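## Task

Plate W06 is poking out of slot 2 of plate hotel H1; slide it in until it rests against the back stop and stays there without the robot touching it, then release it and move the arm away.

## Robot and tools

Robot: one arm with six joints and a two-finger gripper. Hotel H1 holds four slots counted from the bottom, so slot 2 is the second from the table. The plate must be seated against the rear stop and remain seated after the gripper lets go and the arm withdraws. Nothing may be knocked or placed off the table; avoid drops, slips, slamming into things and very hard pushes. Occasionally something may nudge a held part or a loose object.

Frame: the scene frame has its origin on the tabletop directly under the arm base, +z up, and +y to the left when facing along +x. The base may be slightly tilted against the table.

Row layout (used by execute_actions and move): one list for the single arm, 7 numbers, each in [-1, 1], in this order: shoulder, elbow, wrist roll, wrist pitch, waist, wrist yaw, gripper opening. Follow this order only. The six joint numbers are offsets, not poses, scaled so 1.0 equals: shoulder 1.32 rad, elbow 1.276, wrist roll 2.022, wrist pitch 1.83, waist 1.264, wrist yaw 1.686. The opening is absolute: +1 fully open (0.094 m pad gap), -1 closed.

Joint ranges (rad): waist -2.880 to 2.880, shoulder 0.000 to 3.142, elbow 0.000 to 3.019, wrist pitch -1.693 to 1.571, wrist yaw -1.571 to 1.571, wrist roll -2.094 to 2.094. True ends may differ by up to 0.019 rad. An action asking a joint more than 0.019 rad beyond its end (judged from that action's starting angles) is rejected; if the first action of a call is rejected or any action is malformed, the whole call does nothing. A joint pushed past its real end is stopped there and the result notes "joint sent to its limit"; absence of that note does not prove more room.

execute_actions(actions): a list of actions. Each action is a table of 1 to 15 rows; each row lasts one control step (1/30 s) and a short table repeats its final row until 15 steps are used. Every row's offsets are measured from the joint angles at the beginning of that action, not from the previous row; for the first action in a call, that means the angles in the latest reported result. An empty list simply returns the current state and images.

move(target, speed, blocking): target is one 7-number row whose offsets count from the Joint positions in the most recent result that showed them. All joints travel on paths that finish together, so the hand traces a curve; path length is 0.5 to 10 s (slowed if shorter, cut off at 10 s). speed is the peak rate in rad/s of the joint with the farthest to go, 0.01 to 2, default 0.5. Paths ignore obstacles; faster moves and targets set deeper past a contact hit and press harder. The gripper value is applied at the start. blocking=false returns after 0.5 s while motion continues; until a result shows it ended, use wait or stop before any new move or action. The result adds a move: line with the ending (done, off_target, moving, held, fault), limits=held or limits=none, and the joint furthest from its target.

wait(seconds): 0 to 10; the arm keeps its last command and a running move carries on. stop(): brakes a running move; braking needs room, more when fast; fingers continue. zoom_image(camera, region): enlarges [x0, y0, x1, y1] pixels of one camera's latest image, max 504 by 504, origin top-left. Cameras: cam_head_left, cam_head_right, cam_high, cam_low (672x504), cam_wrist (616x616). finished_scene(scene): ends the numbered scene permanently and reports success; the result gives the next task. If resuming from a summary, first send an empty execute_actions to learn the scene and task.

Motion limits: per step, each joint target stays within a lead of its measured angle (waist 0.264, shoulder 0.32, elbow 0.276, wrist pitch 0.33, wrist yaw 0.186, wrist roll 0.522 rad), and targets are shrunk if they would put the gripper over 70 mm from where it is. Big offsets therefore take several actions, and an unfinished motion may need to be commanded again. Moves of just a few mm may not move the hand. Gravity: zero offsets can let the arm droop; to hold a pose, send offsets back to the desired angles in the first call of a reply, then zeros, increasing the correction while a joint falls short.

Result lines: Joint positions and Joint velocities (rad, rad/s, joint order above, then pad gap in m and m/s); Joint targets (angles currently being driven toward, which can change by themselves); step readings of arm joints at some steps, with HELD where a row was restrained; "joint command not followed" when the clearance check altered targets (mounting blocks and posts count as the arm); grip_measured, the opening on the command scale (readings may be off by about 1 mm throughout a scene). To grip, command about 0.03 below grip_measured; pad force caps near 50 to 62 N, less on thin parts, with a brief spike at first contact. Joint torques are raw drive outputs with offsets, scale and noise, nonzero in free air. Holding loads heats motors: MOTOR HOT from 85 °C, and at 100 °C an OVER-TEMPERATURE FAULT drops the arm. Any FAULT or stop is costly. For an arm pressing against something, sending offsets from Joint positions to Joint targets keeps roughly the same pressure.

Each tool is called after "Call:" as name([rows], argument=value, ...), one row to a line, values as JSON.

## Session

I'll start by looking at the scene.

Call:
execute_actions(actions=[])

Scene clock: 0.00 s.
grip_measured=+1.000
Joint names: [shoulder, elbow, wrist roll, wrist pitch, waist, wrist yaw]
Joint positions: [ 0.821  0.633 -1.153 -0.288  0.165 -0.396  0.094]
Joint velocities: [-0.005  0.007 -0.066  0.002 -0.005  0.022  0.   ]
Joint torques (N m, as the arm reports them, + toward a larger angle): no reading
Motor temperatures (°C, as the motors report them): [25 24 23 21 23 21]
Joint targets: [0.822 0.658 -1.153 -0.284 0.165 -0.396]

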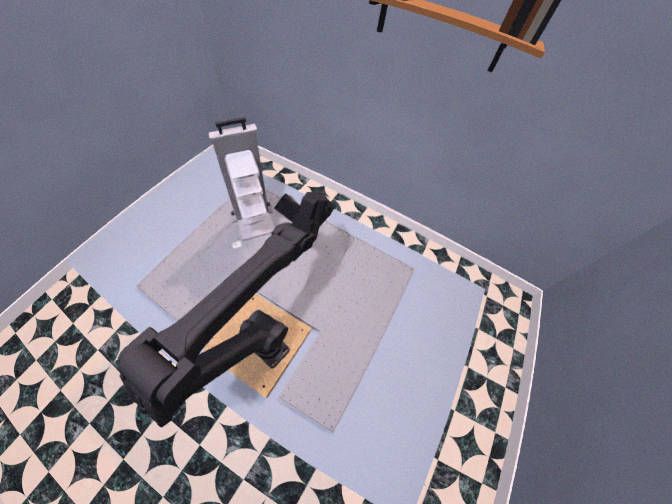

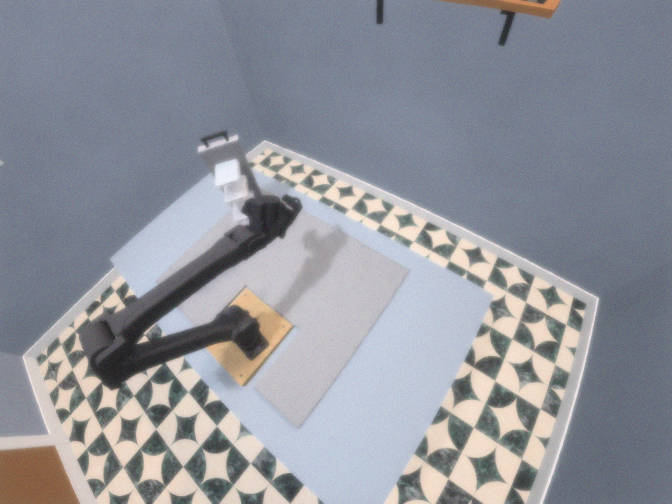

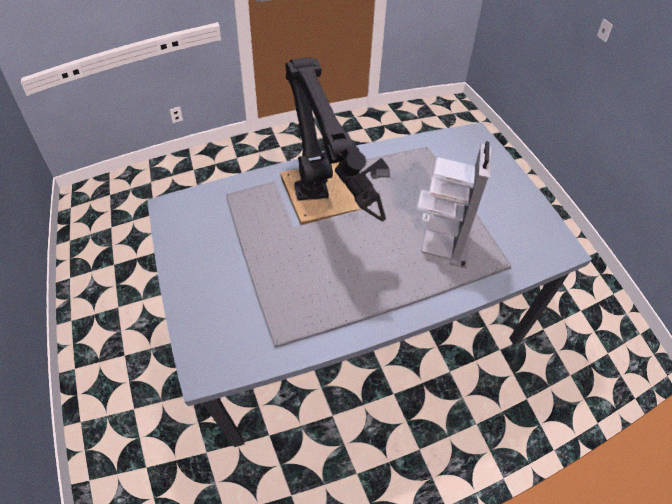

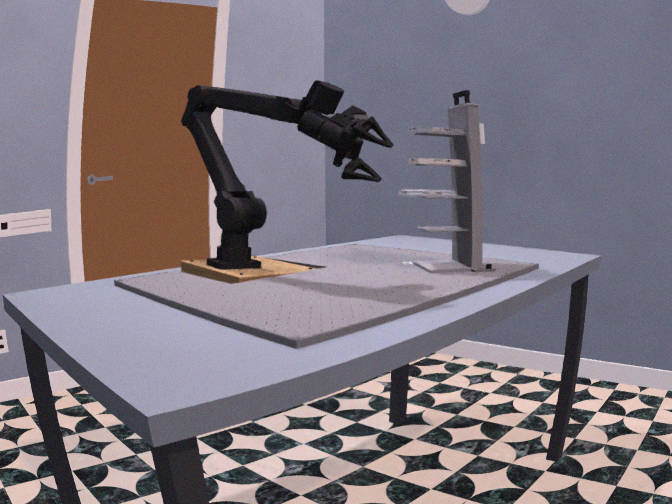

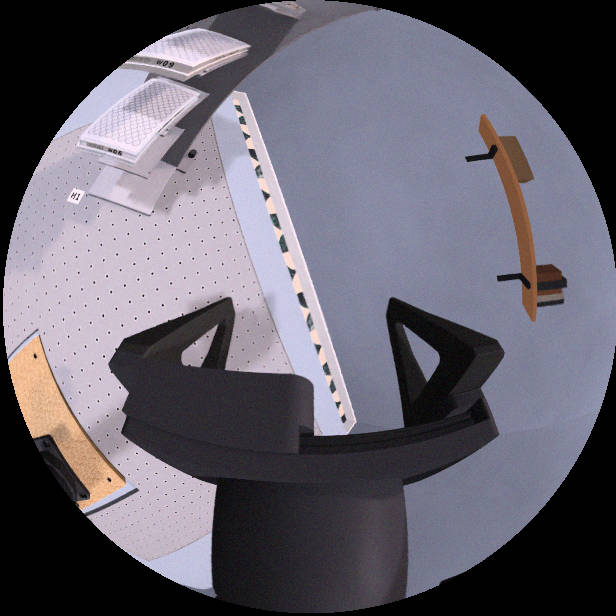

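Call:
zoom_image(camera="cam_high", region=[250, 40, 550, 300])

Call:
zoom_image(camera="cam_low", region=[160, 60, 560, 320])

Call:
zoom_image(camera="cam_head_left", region=[120, 100, 420, 440])

Call:
zoom_image(camera="cam_wrist", region=[40, 0, 340, 260])

Region (250, 40, 550, 300) of cam_high's 672x504 image, scaled by 1.680, with more detail than that image has; it fills the top 437 rows of this view, and the rest is white.

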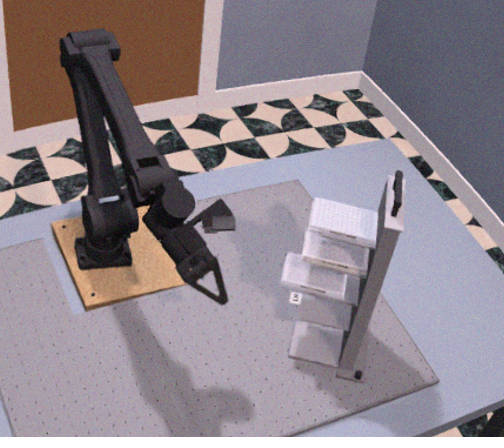

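Region (160, 60, 560, 320) of cam_low's 672x504 image, scaled by 1.260, with more detail than that image has; it fills the top 328 rows of this view, and the rest is white.

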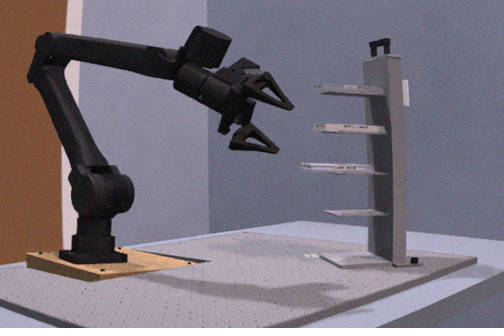

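Region (120, 100, 420, 440) of cam_head_left's 672x504 image, scaled by 1.482, with more detail than that image has; it fills the left 445 columns of this view, and the rest is white.

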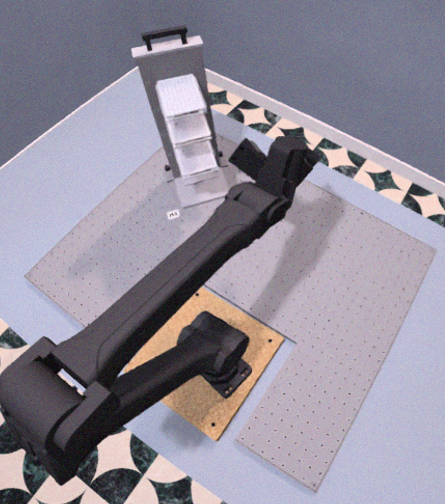

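Region (40, 0, 340, 260) of cam_wrist's 616x616 image, scaled by 1.680, with more detail than that image has; it fills the top 437 rows of this view, and the rest is white.

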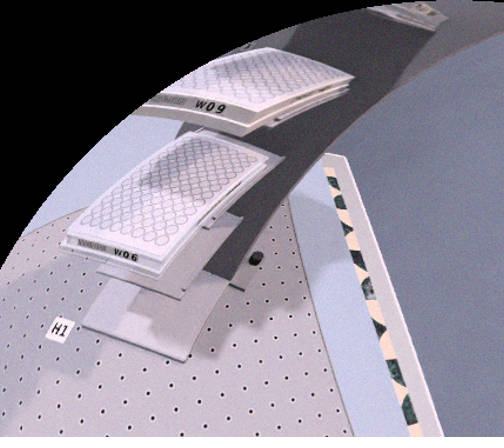

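Call:
zoom_image(camera="cam_high", region=[390, 130, 520, 280])

Call:
zoom_image(camera="cam_low", region=[380, 80, 510, 290])

Call:
zoom_image(camera="cam_head_left", region=[190, 110, 300, 260])

Call:
zoom_image(camera="cam_low", region=[170, 180, 340, 300])

Region (390, 130, 520, 280) of cam_high's 672x504 image, scaled by 3.360, with more detail than that image has; it fills the left 437 columns of this view, and the rest is white.

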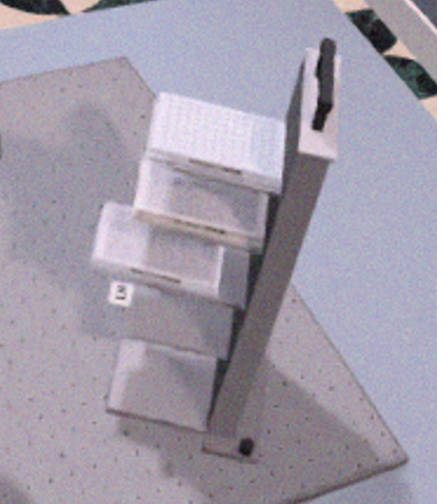

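Region (380, 80, 510, 290) of cam_low's 672x504 image, scaled by 2.400, with more detail than that image has; it fills the left 312 columns of this view, and the rest is white.

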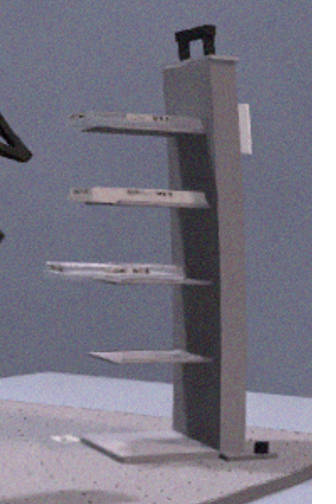

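Region (190, 110, 300, 260) of cam_head_left's 672x504 image, scaled by 3.360, with more detail than that image has; it fills the left 370 columns of this view, and the rest is white.

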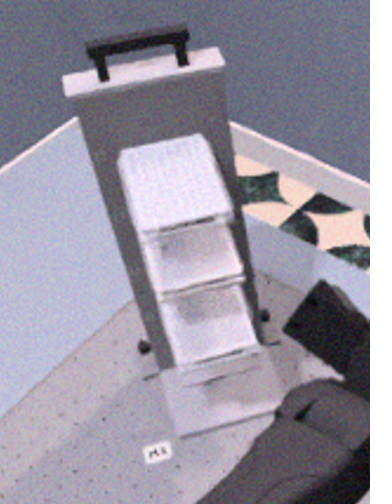

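Region (170, 180, 340, 300) of cam_low's 672x504 image, scaled by 2.965, with more detail than that image has; it fills the top 356 rows of this view, and the rest is white.

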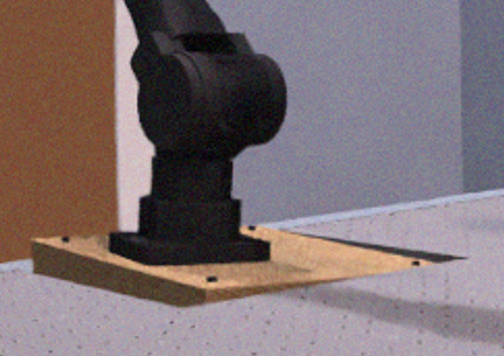

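Call:
zoom_image(camera="cam_wrist", region=[70, 60, 230, 220])

Call:
zoom_image(camera="cam_high", region=[410, 150, 480, 230])

Call:
zoom_image(camera="cam_low", region=[395, 145, 485, 240])

Region (70, 60, 230, 220) of cam_wrist's 616x616 image, scaled by 3.150, with more detail than that image has.

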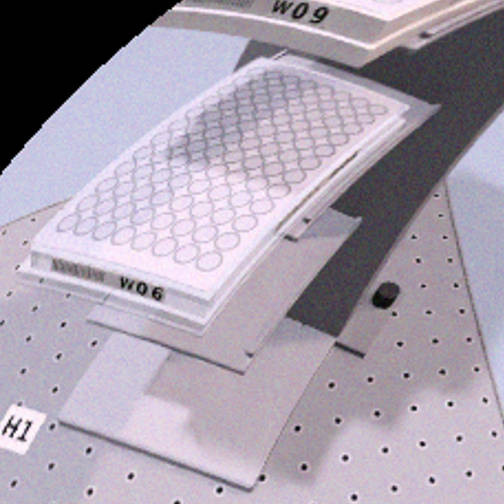

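Region (410, 150, 480, 230) of cam_high's 672x504 image, scaled by 6.300, with more detail than that image has; it fills the left 441 columns of this view, and the rest is white.

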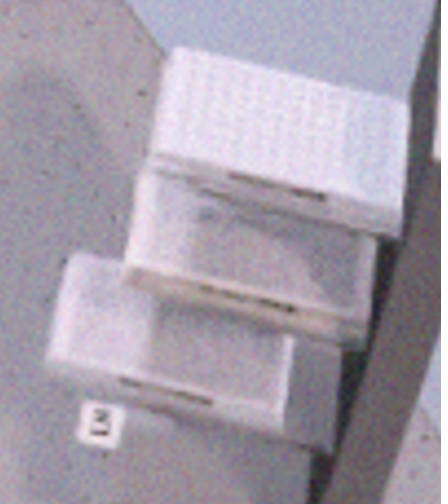

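Region (395, 145, 485, 240) of cam_low's 672x504 image, scaled by 5.305, with more detail than that image has; it fills the left 477 columns of this view, and the rest is white.

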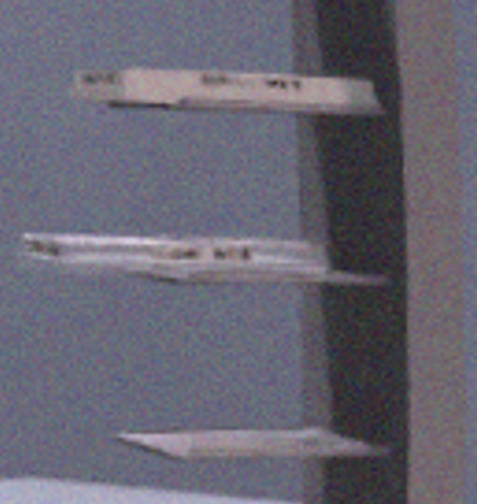

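Call:
zoom_image(camera="cam_head_left", region=[260, 240, 430, 440])

Call:
zoom_image(camera="cam_head_left", region=[130, 170, 300, 340])

Call:
zoom_image(camera="cam_high", region=[215, 150, 400, 360])

Call:
zoom_image(camera="cam_high", region=[350, 180, 530, 330])

Region (260, 240, 430, 440) of cam_head_left's 672x504 image, scaled by 2.520, with more detail than that image has; it fills the left 428 columns of this view, and the rest is white.

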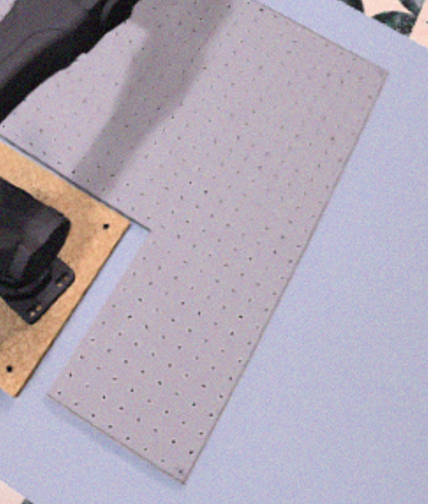

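Region (130, 170, 300, 340) of cam_head_left's 672x504 image, scaled by 2.965, with more detail than that image has.

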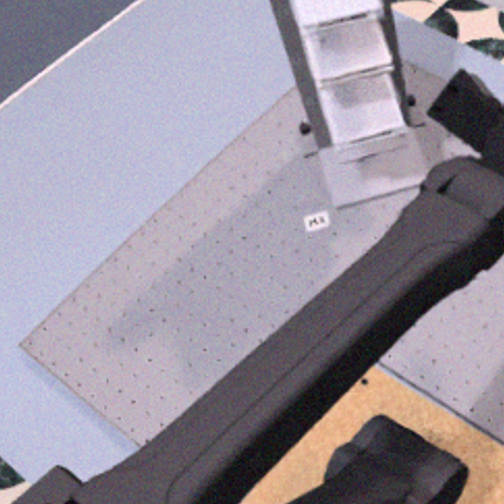

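Region (215, 150, 400, 360) of cam_high's 672x504 image, scaled by 2.400, with more detail than that image has; it fills the left 444 columns of this view, and the rest is white.

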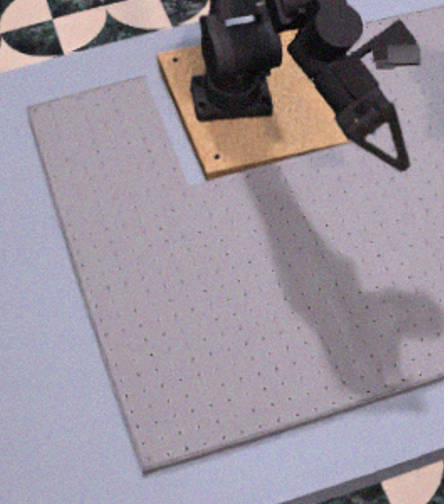

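Region (350, 180, 530, 330) of cam_high's 672x504 image, scaled by 2.800, with more detail than that image has.

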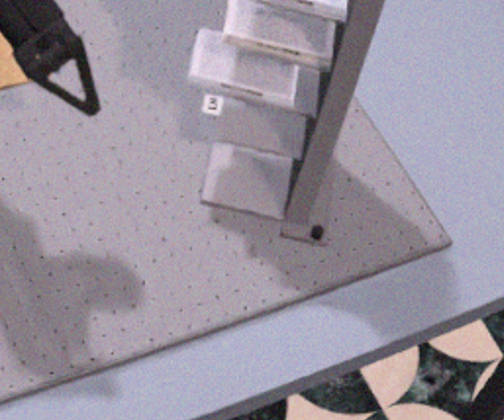

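Call:
zoom_image(camera="cam_head_left", region=[270, 330, 380, 440])

Call:
zoom_image(camera="cam_head_left", region=[320, 250, 430, 360])

Call:
zoom_image(camera="cam_high", region=[265, 260, 395, 355])

Call:
zoom_image(camera="cam_high", region=[390, 230, 520, 325])

Region (270, 330, 380, 440) of cam_head_left's 672x504 image, scaled by 4.582, with more detail than that image has.

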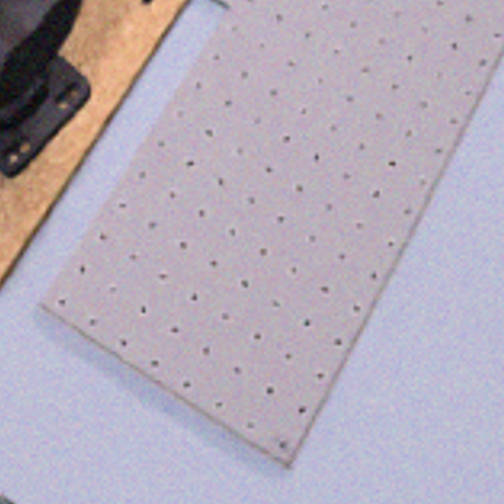

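Region (320, 250, 430, 360) of cam_head_left's 672x504 image, scaled by 4.582, with more detail than that image has.

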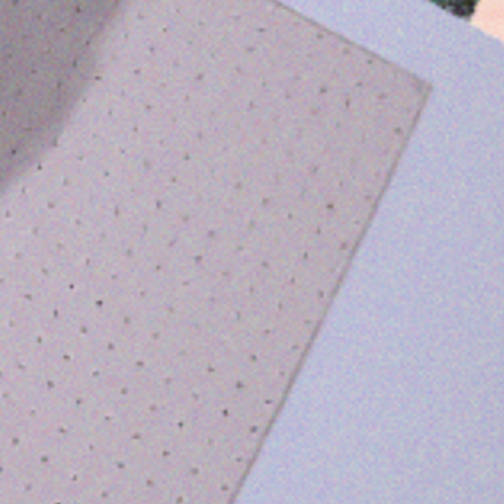

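Region (265, 260, 395, 355) of cam_high's 672x504 image, scaled by 3.877, with more detail than that image has; it fills the top 368 rows of this view, and the rest is white.

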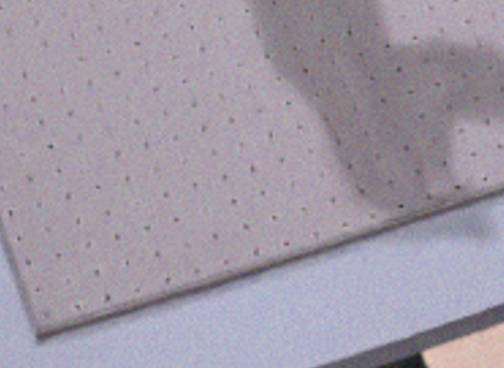

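Region (390, 230, 520, 325) of cam_high's 672x504 image, scaled by 3.877, with more detail than that image has; it fills the top 368 rows of this view, and the rest is white.

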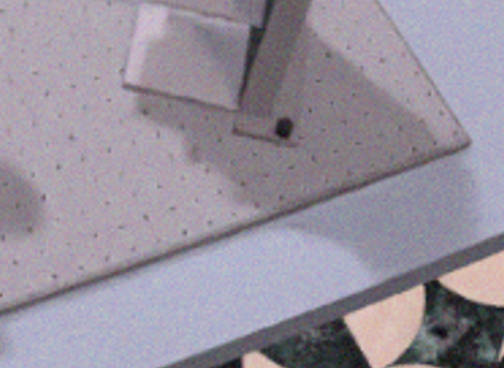

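Call:
zoom_image(camera="cam_high", region=[220, 160, 330, 250])

Call:
zoom_image(camera="cam_high", region=[270, 290, 350, 350])

Call:
zoom_image(camera="cam_high", region=[340, 265, 420, 325])

Call:
zoom_image(camera="cam_high", region=[410, 240, 515, 305])

Region (220, 160, 330, 250) of cam_high's 672x504 image, scaled by 4.582, with more detail than that image has; it fills the top 412 rows of this view, and the rest is white.

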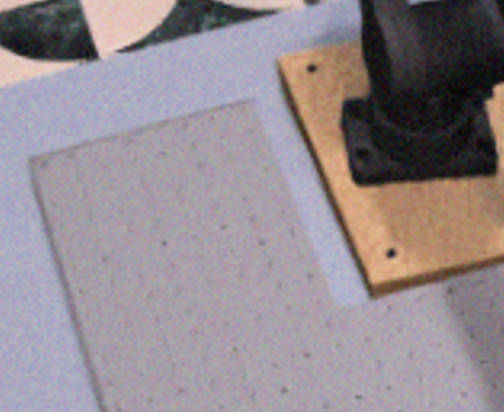

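Region (270, 290, 350, 350) of cam_high's 672x504 image, scaled by 6.300, with more detail than that image has; it fills the top 378 rows of this view, and the rest is white.

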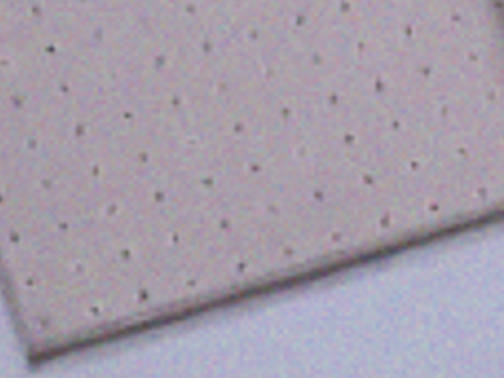

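Region (340, 265, 420, 325) of cam_high's 672x504 image, scaled by 6.300, with more detail than that image has; it fills the top 378 rows of this view, and the rest is white.

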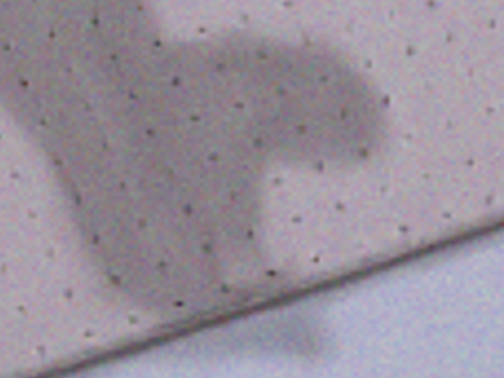

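Region (410, 240, 515, 305) of cam_high's 672x504 image, scaled by 4.800, with more detail than that image has; it fills the top 312 rows of this view, and the rest is white.

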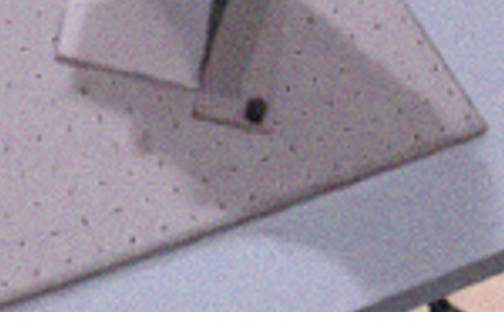

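Call:
zoom_image(camera="cam_wrist", region=[50, 130, 230, 290])

Call:
zoom_image(camera="cam_wrist", region=[0, 150, 260, 560])

Region (50, 130, 230, 290) of cam_wrist's 616x616 image, scaled by 2.800, with more detail than that image has.

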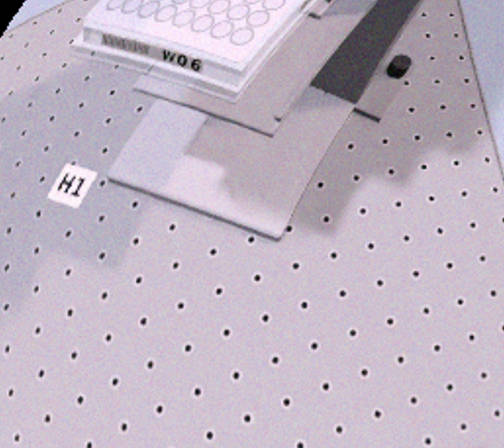

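Region (0, 150, 260, 560) of cam_wrist's 616x616 image, scaled by 1.229, with more detail than that image has; it fills the left 320 columns of this view, and the rest is white.

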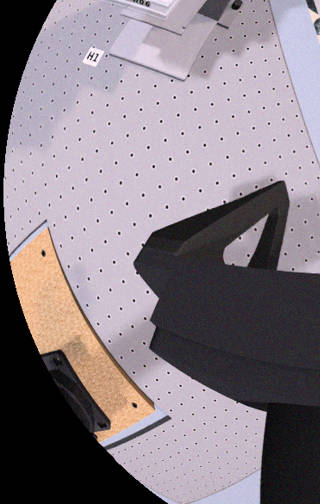

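Call:
zoom_image(camera="cam_wrist", region=[0, 180, 180, 360])

Call:
zoom_image(camera="cam_wrist", region=[0, 320, 190, 540])

Region (0, 180, 180, 360) of cam_wrist's 616x616 image, scaled by 2.800, with more detail than that image has.

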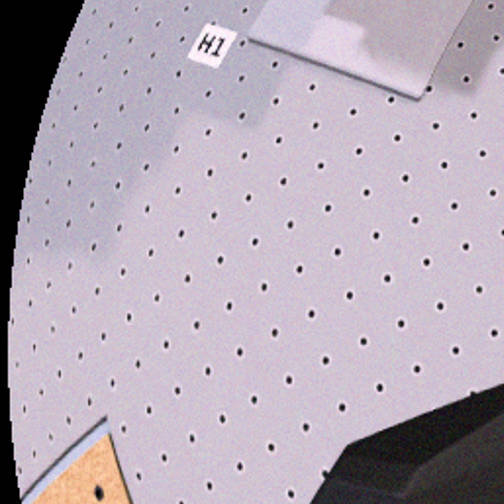

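Region (0, 320, 190, 540) of cam_wrist's 616x616 image, scaled by 2.291, with more detail than that image has; it fills the left 435 columns of this view, and the rest is white.

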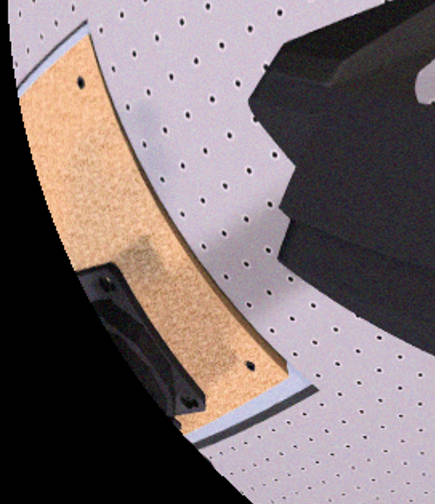

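Call:
zoom_image(camera="cam_wrist", region=[20, 320, 120, 430])

Call:
zoom_image(camera="cam_wrist", region=[30, 410, 160, 520])

Region (20, 320, 120, 430) of cam_wrist's 616x616 image, scaled by 4.582, with more detail than that image has; it fills the left 458 columns of this view, and the rest is white.

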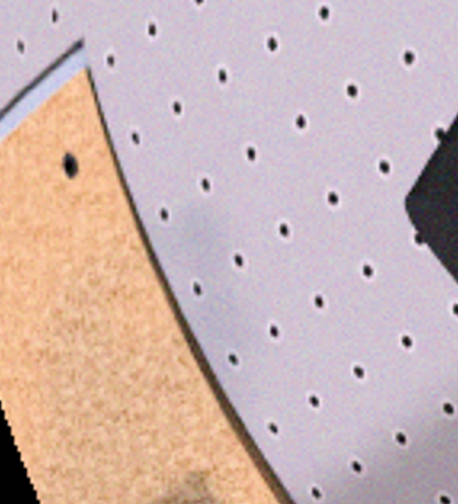

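Region (30, 410, 160, 520) of cam_wrist's 616x616 image, scaled by 3.877, with more detail than that image has; it fills the top 426 rows of this view, and the rest is white.

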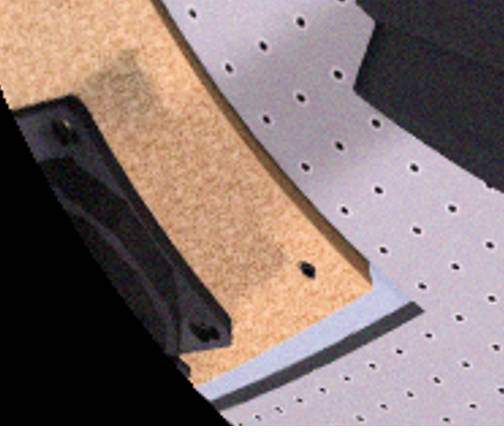

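Call:
zoom_image(camera="cam_low", region=[170, 70, 410, 280])

Call:
zoom_image(camera="cam_low", region=[280, 70, 410, 195])

Call:
zoom_image(camera="cam_high", region=[270, 50, 410, 230])

Region (170, 70, 410, 280) of cam_low's 672x504 image, scaled by 2.100, with more detail than that image has; it fills the top 441 rows of this view, and the rest is white.

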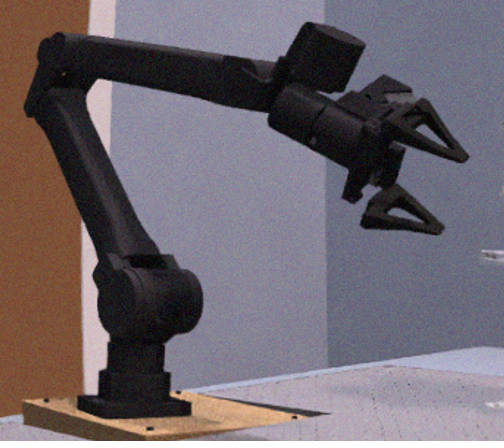

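Region (280, 70, 410, 195) of cam_low's 672x504 image, scaled by 3.877, with more detail than that image has; it fills the top 485 rows of this view, and the rest is white.

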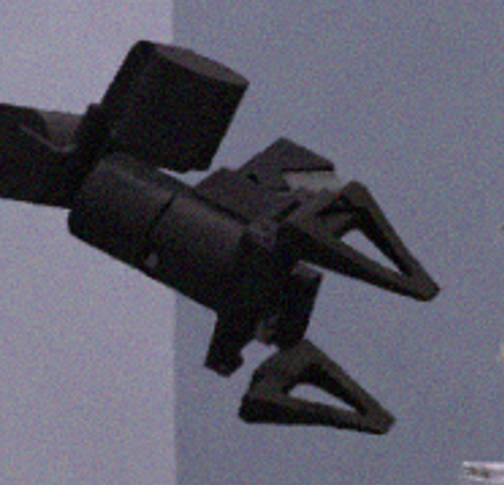

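Region (270, 50, 410, 230) of cam_high's 672x504 image, scaled by 2.800, with more detail than that image has.

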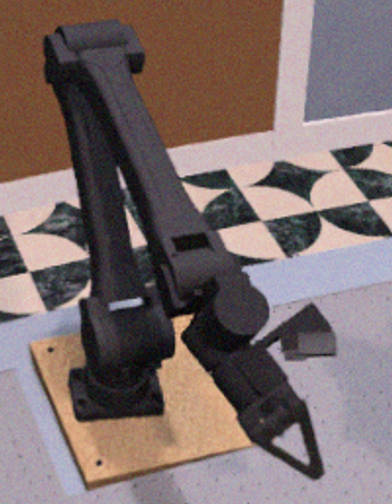

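Call:
zoom_image(camera="cam_low", region=[100, 230, 340, 360])

Call:
zoom_image(camera="cam_low", region=[310, 220, 550, 350])

Region (100, 230, 340, 360) of cam_low's 672x504 image, scaled by 2.100, with more detail than that image has; it fills the top 273 rows of this view, and the rest is white.

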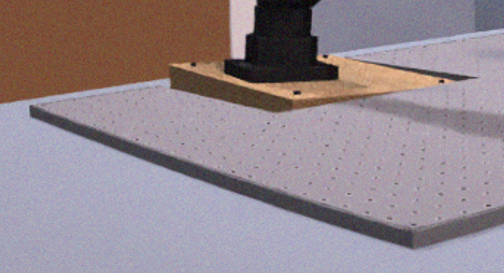

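Region (310, 220, 550, 350) of cam_low's 672x504 image, scaled by 2.100, with more detail than that image has; it fills the top 273 rows of this view, and the rest is white.

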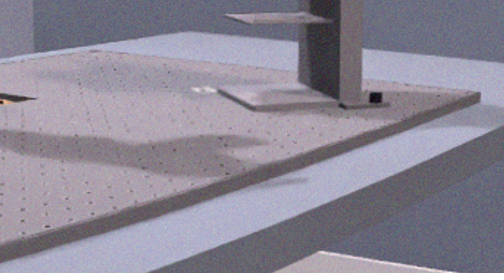

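Call:
zoom_image(camera="cam_low", region=[395, 150, 475, 205])

Call:
zoom_image(camera="cam_high", region=[412, 180, 472, 240])

Call:
zoom_image(camera="cam_head_right", region=[60, 110, 360, 410])

Region (395, 150, 475, 205) of cam_low's 672x504 image, scaled by 6.300, with more detail than that image has; it fills the top 346 rows of this view, and the rest is white.

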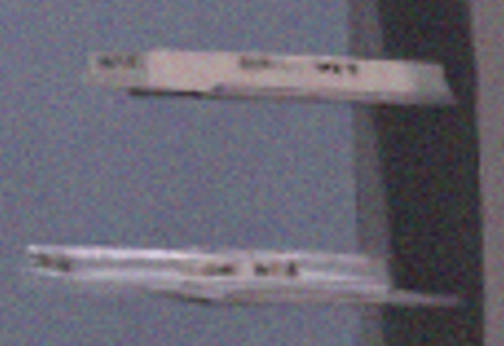

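Region (412, 180, 472, 240) of cam_high's 672x504 image, scaled by 8.400, with more detail than that image has.

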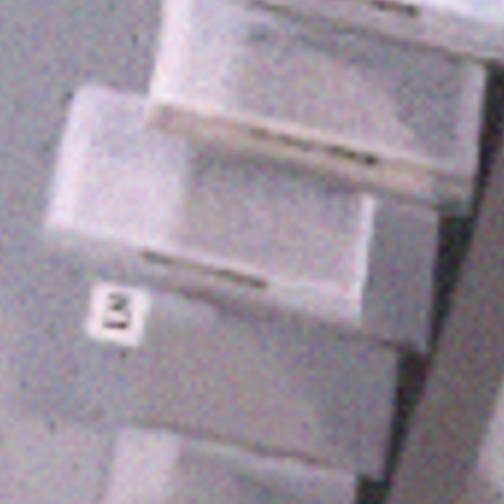

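Region (60, 110, 360, 410) of cam_head_right's 672x504 image, scaled by 1.680, with more detail than that image has.

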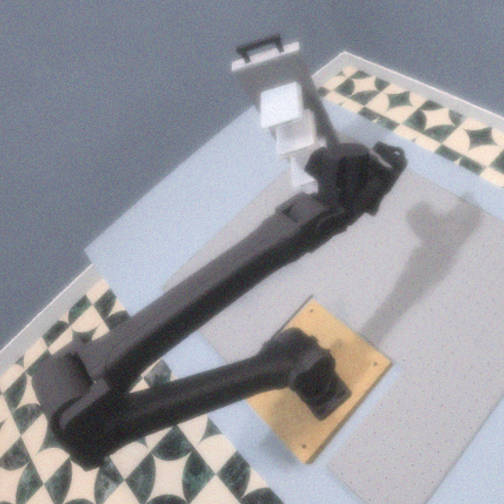

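Call:
zoom_image(camera="cam_low", region=[175, 75, 245, 150])

Call:
zoom_image(camera="cam_high", region=[275, 50, 345, 120])

Call:
zoom_image(camera="cam_head_left", region=[110, 310, 230, 430])

Region (175, 75, 245, 150) of cam_low's 672x504 image, scaled by 6.720, with more detail than that image has; it fills the left 470 columns of this view, and the rest is white.

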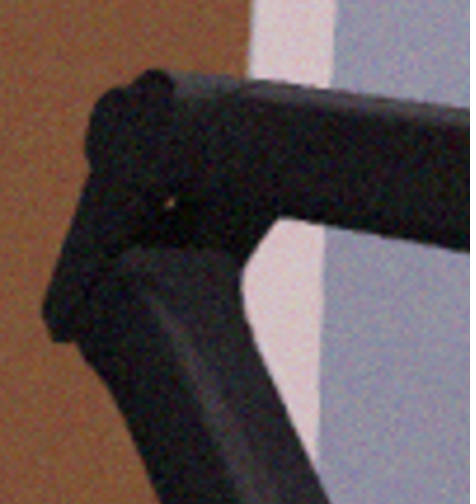

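Region (275, 50, 345, 120) of cam_high's 672x504 image, scaled by 7.200, with more detail than that image has.

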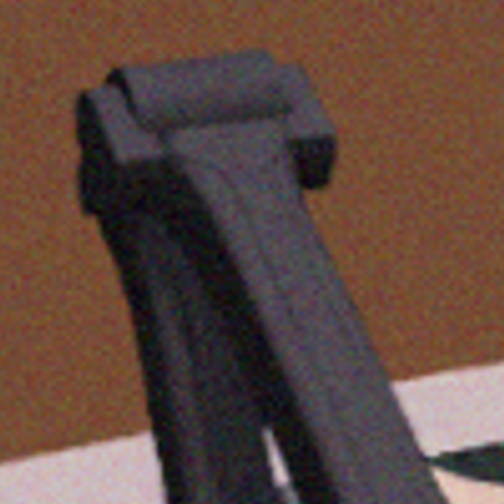

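Region (110, 310, 230, 430) of cam_head_left's 672x504 image, scaled by 4.200, with more detail than that image has.

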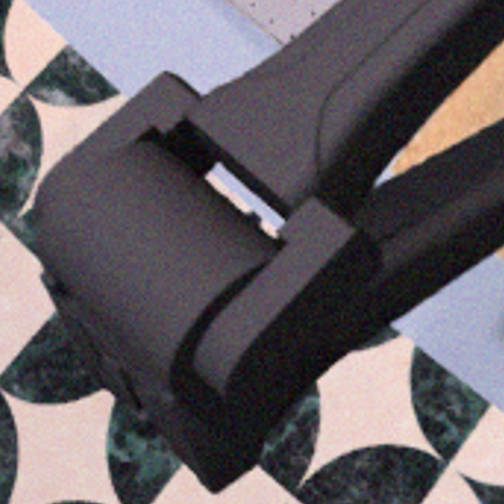

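Call:
move(target=[-0.2197, -0.3644, -0.2067, 0.3169, 0.3679, 0.0, -1], speed=0.6)

Scene clock: 121.73 s.
grip_measured=-0.988
Joint names: [shoulder, elbow, wrist roll, wrist pitch, waist, wrist yaw]
Joint positions: [ 0.536  0.174 -1.562  0.264  0.625 -0.396  0.001]
Joint velocities: [-0.015 -0.007  0.051  0.012  0.015  0.066 -0.   ]
Joint torques (N m, as the arm reports them, + toward a larger angle): [-0.24 10.74  0.1   3.06  2.48  0.15]
Motor temperatures (°C, as the motors report them): [25 33 23 22 23 21]
Joint targets: [0.532 0.168 -1.571 0.292 0.630 -0.396]
move: off_target; limits=none; farthest joint: the wrist pitch, 0.028 radians from its target (0.580 radians at the start)

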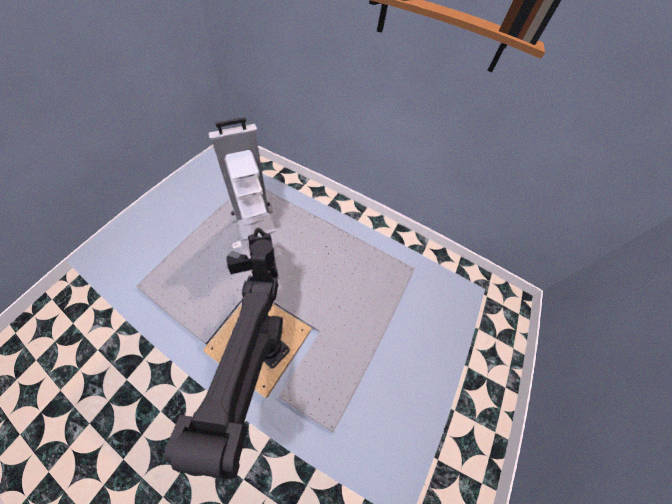

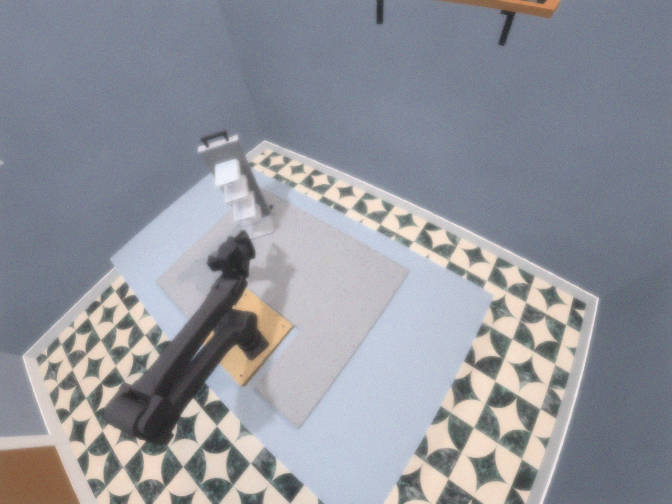

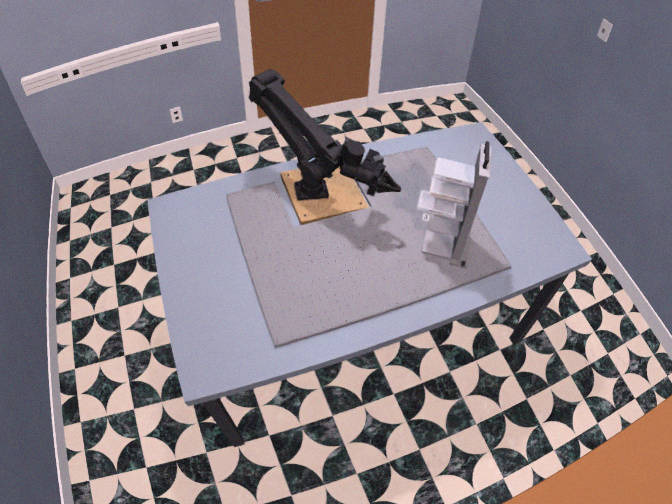

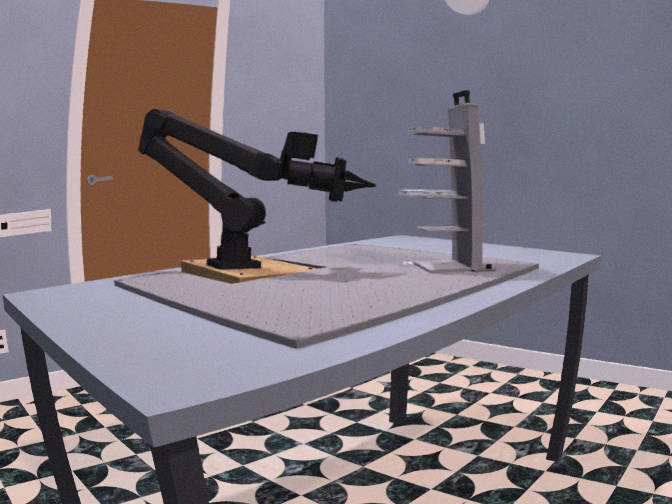

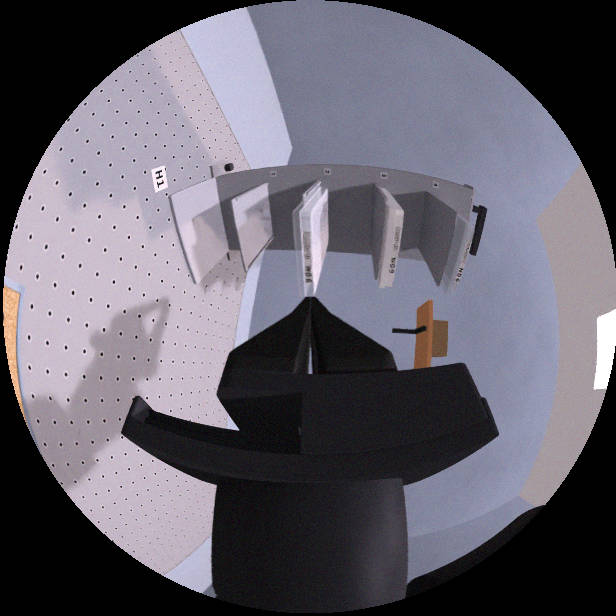

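Call:
zoom_image(camera="cam_low", region=[320, 145, 480, 245])

Call:
zoom_image(camera="cam_high", region=[335, 135, 475, 245])

Call:
zoom_image(camera="cam_wrist", region=[220, 150, 420, 350])

Call:
zoom_image(camera="cam_head_left", region=[200, 170, 310, 310])

Region (320, 145, 480, 245) of cam_low's 672x504 image, scaled by 3.150, with more detail than that image has; it fills the top 315 rows of this view, and the rest is white.

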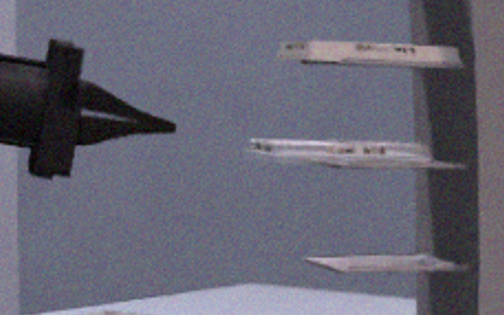

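Region (335, 135, 475, 245) of cam_high's 672x504 image, scaled by 3.600, with more detail than that image has; it fills the top 396 rows of this view, and the rest is white.

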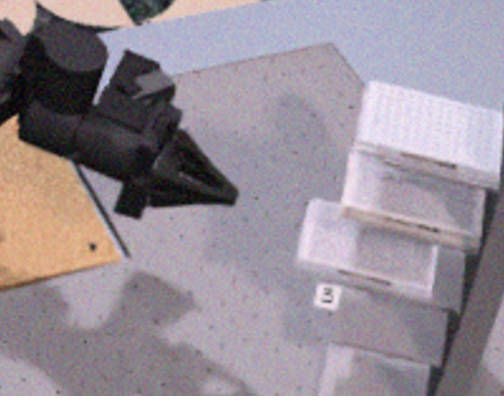

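Region (220, 150, 420, 350) of cam_wrist's 616x616 image, scaled by 2.520, with more detail than that image has.

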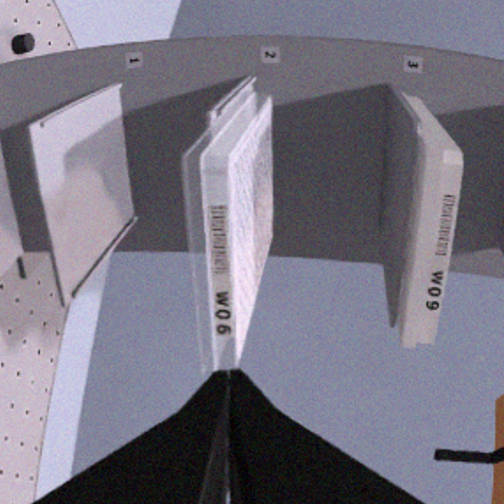

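Region (200, 170, 310, 310) of cam_head_left's 672x504 image, scaled by 3.600, with more detail than that image has; it fills the left 396 columns of this view, and the rest is white.

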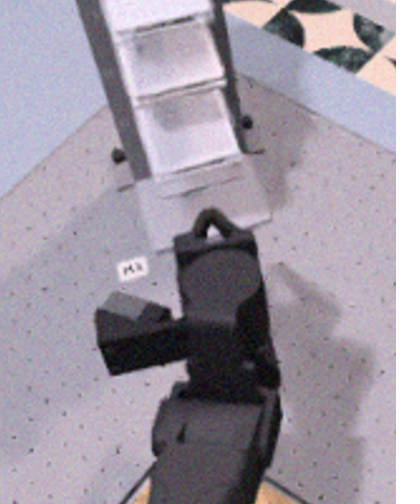

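Call:
zoom_image(camera="cam_low", region=[130, 95, 390, 285])

Call:
zoom_image(camera="cam_low", region=[255, 120, 385, 215])

Call:
zoom_image(camera="cam_high", region=[240, 60, 410, 230])

Region (130, 95, 390, 285) of cam_low's 672x504 image, scaled by 1.938, with more detail than that image has; it fills the top 368 rows of this view, and the rest is white.

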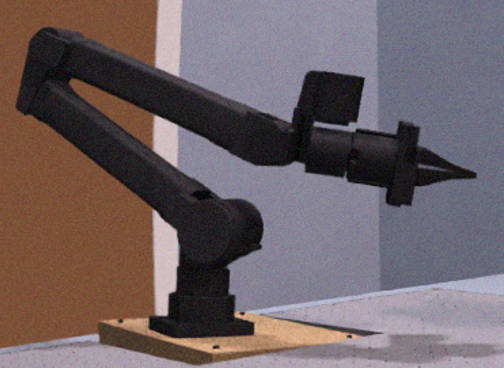

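Region (255, 120, 385, 215) of cam_low's 672x504 image, scaled by 3.877, with more detail than that image has; it fills the top 368 rows of this view, and the rest is white.

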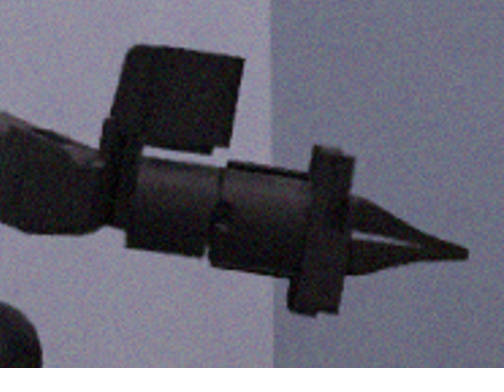

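Region (240, 60, 410, 230) of cam_high's 672x504 image, scaled by 2.965, with more detail than that image has.

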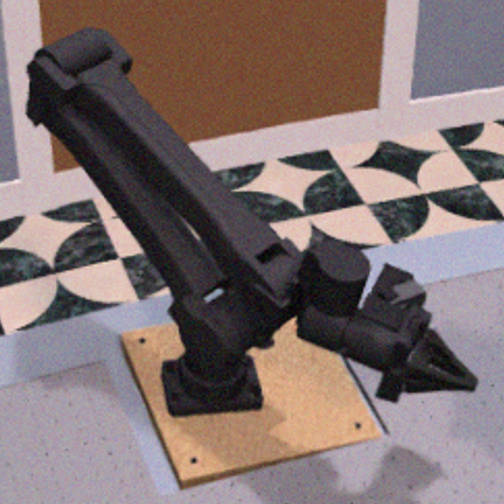

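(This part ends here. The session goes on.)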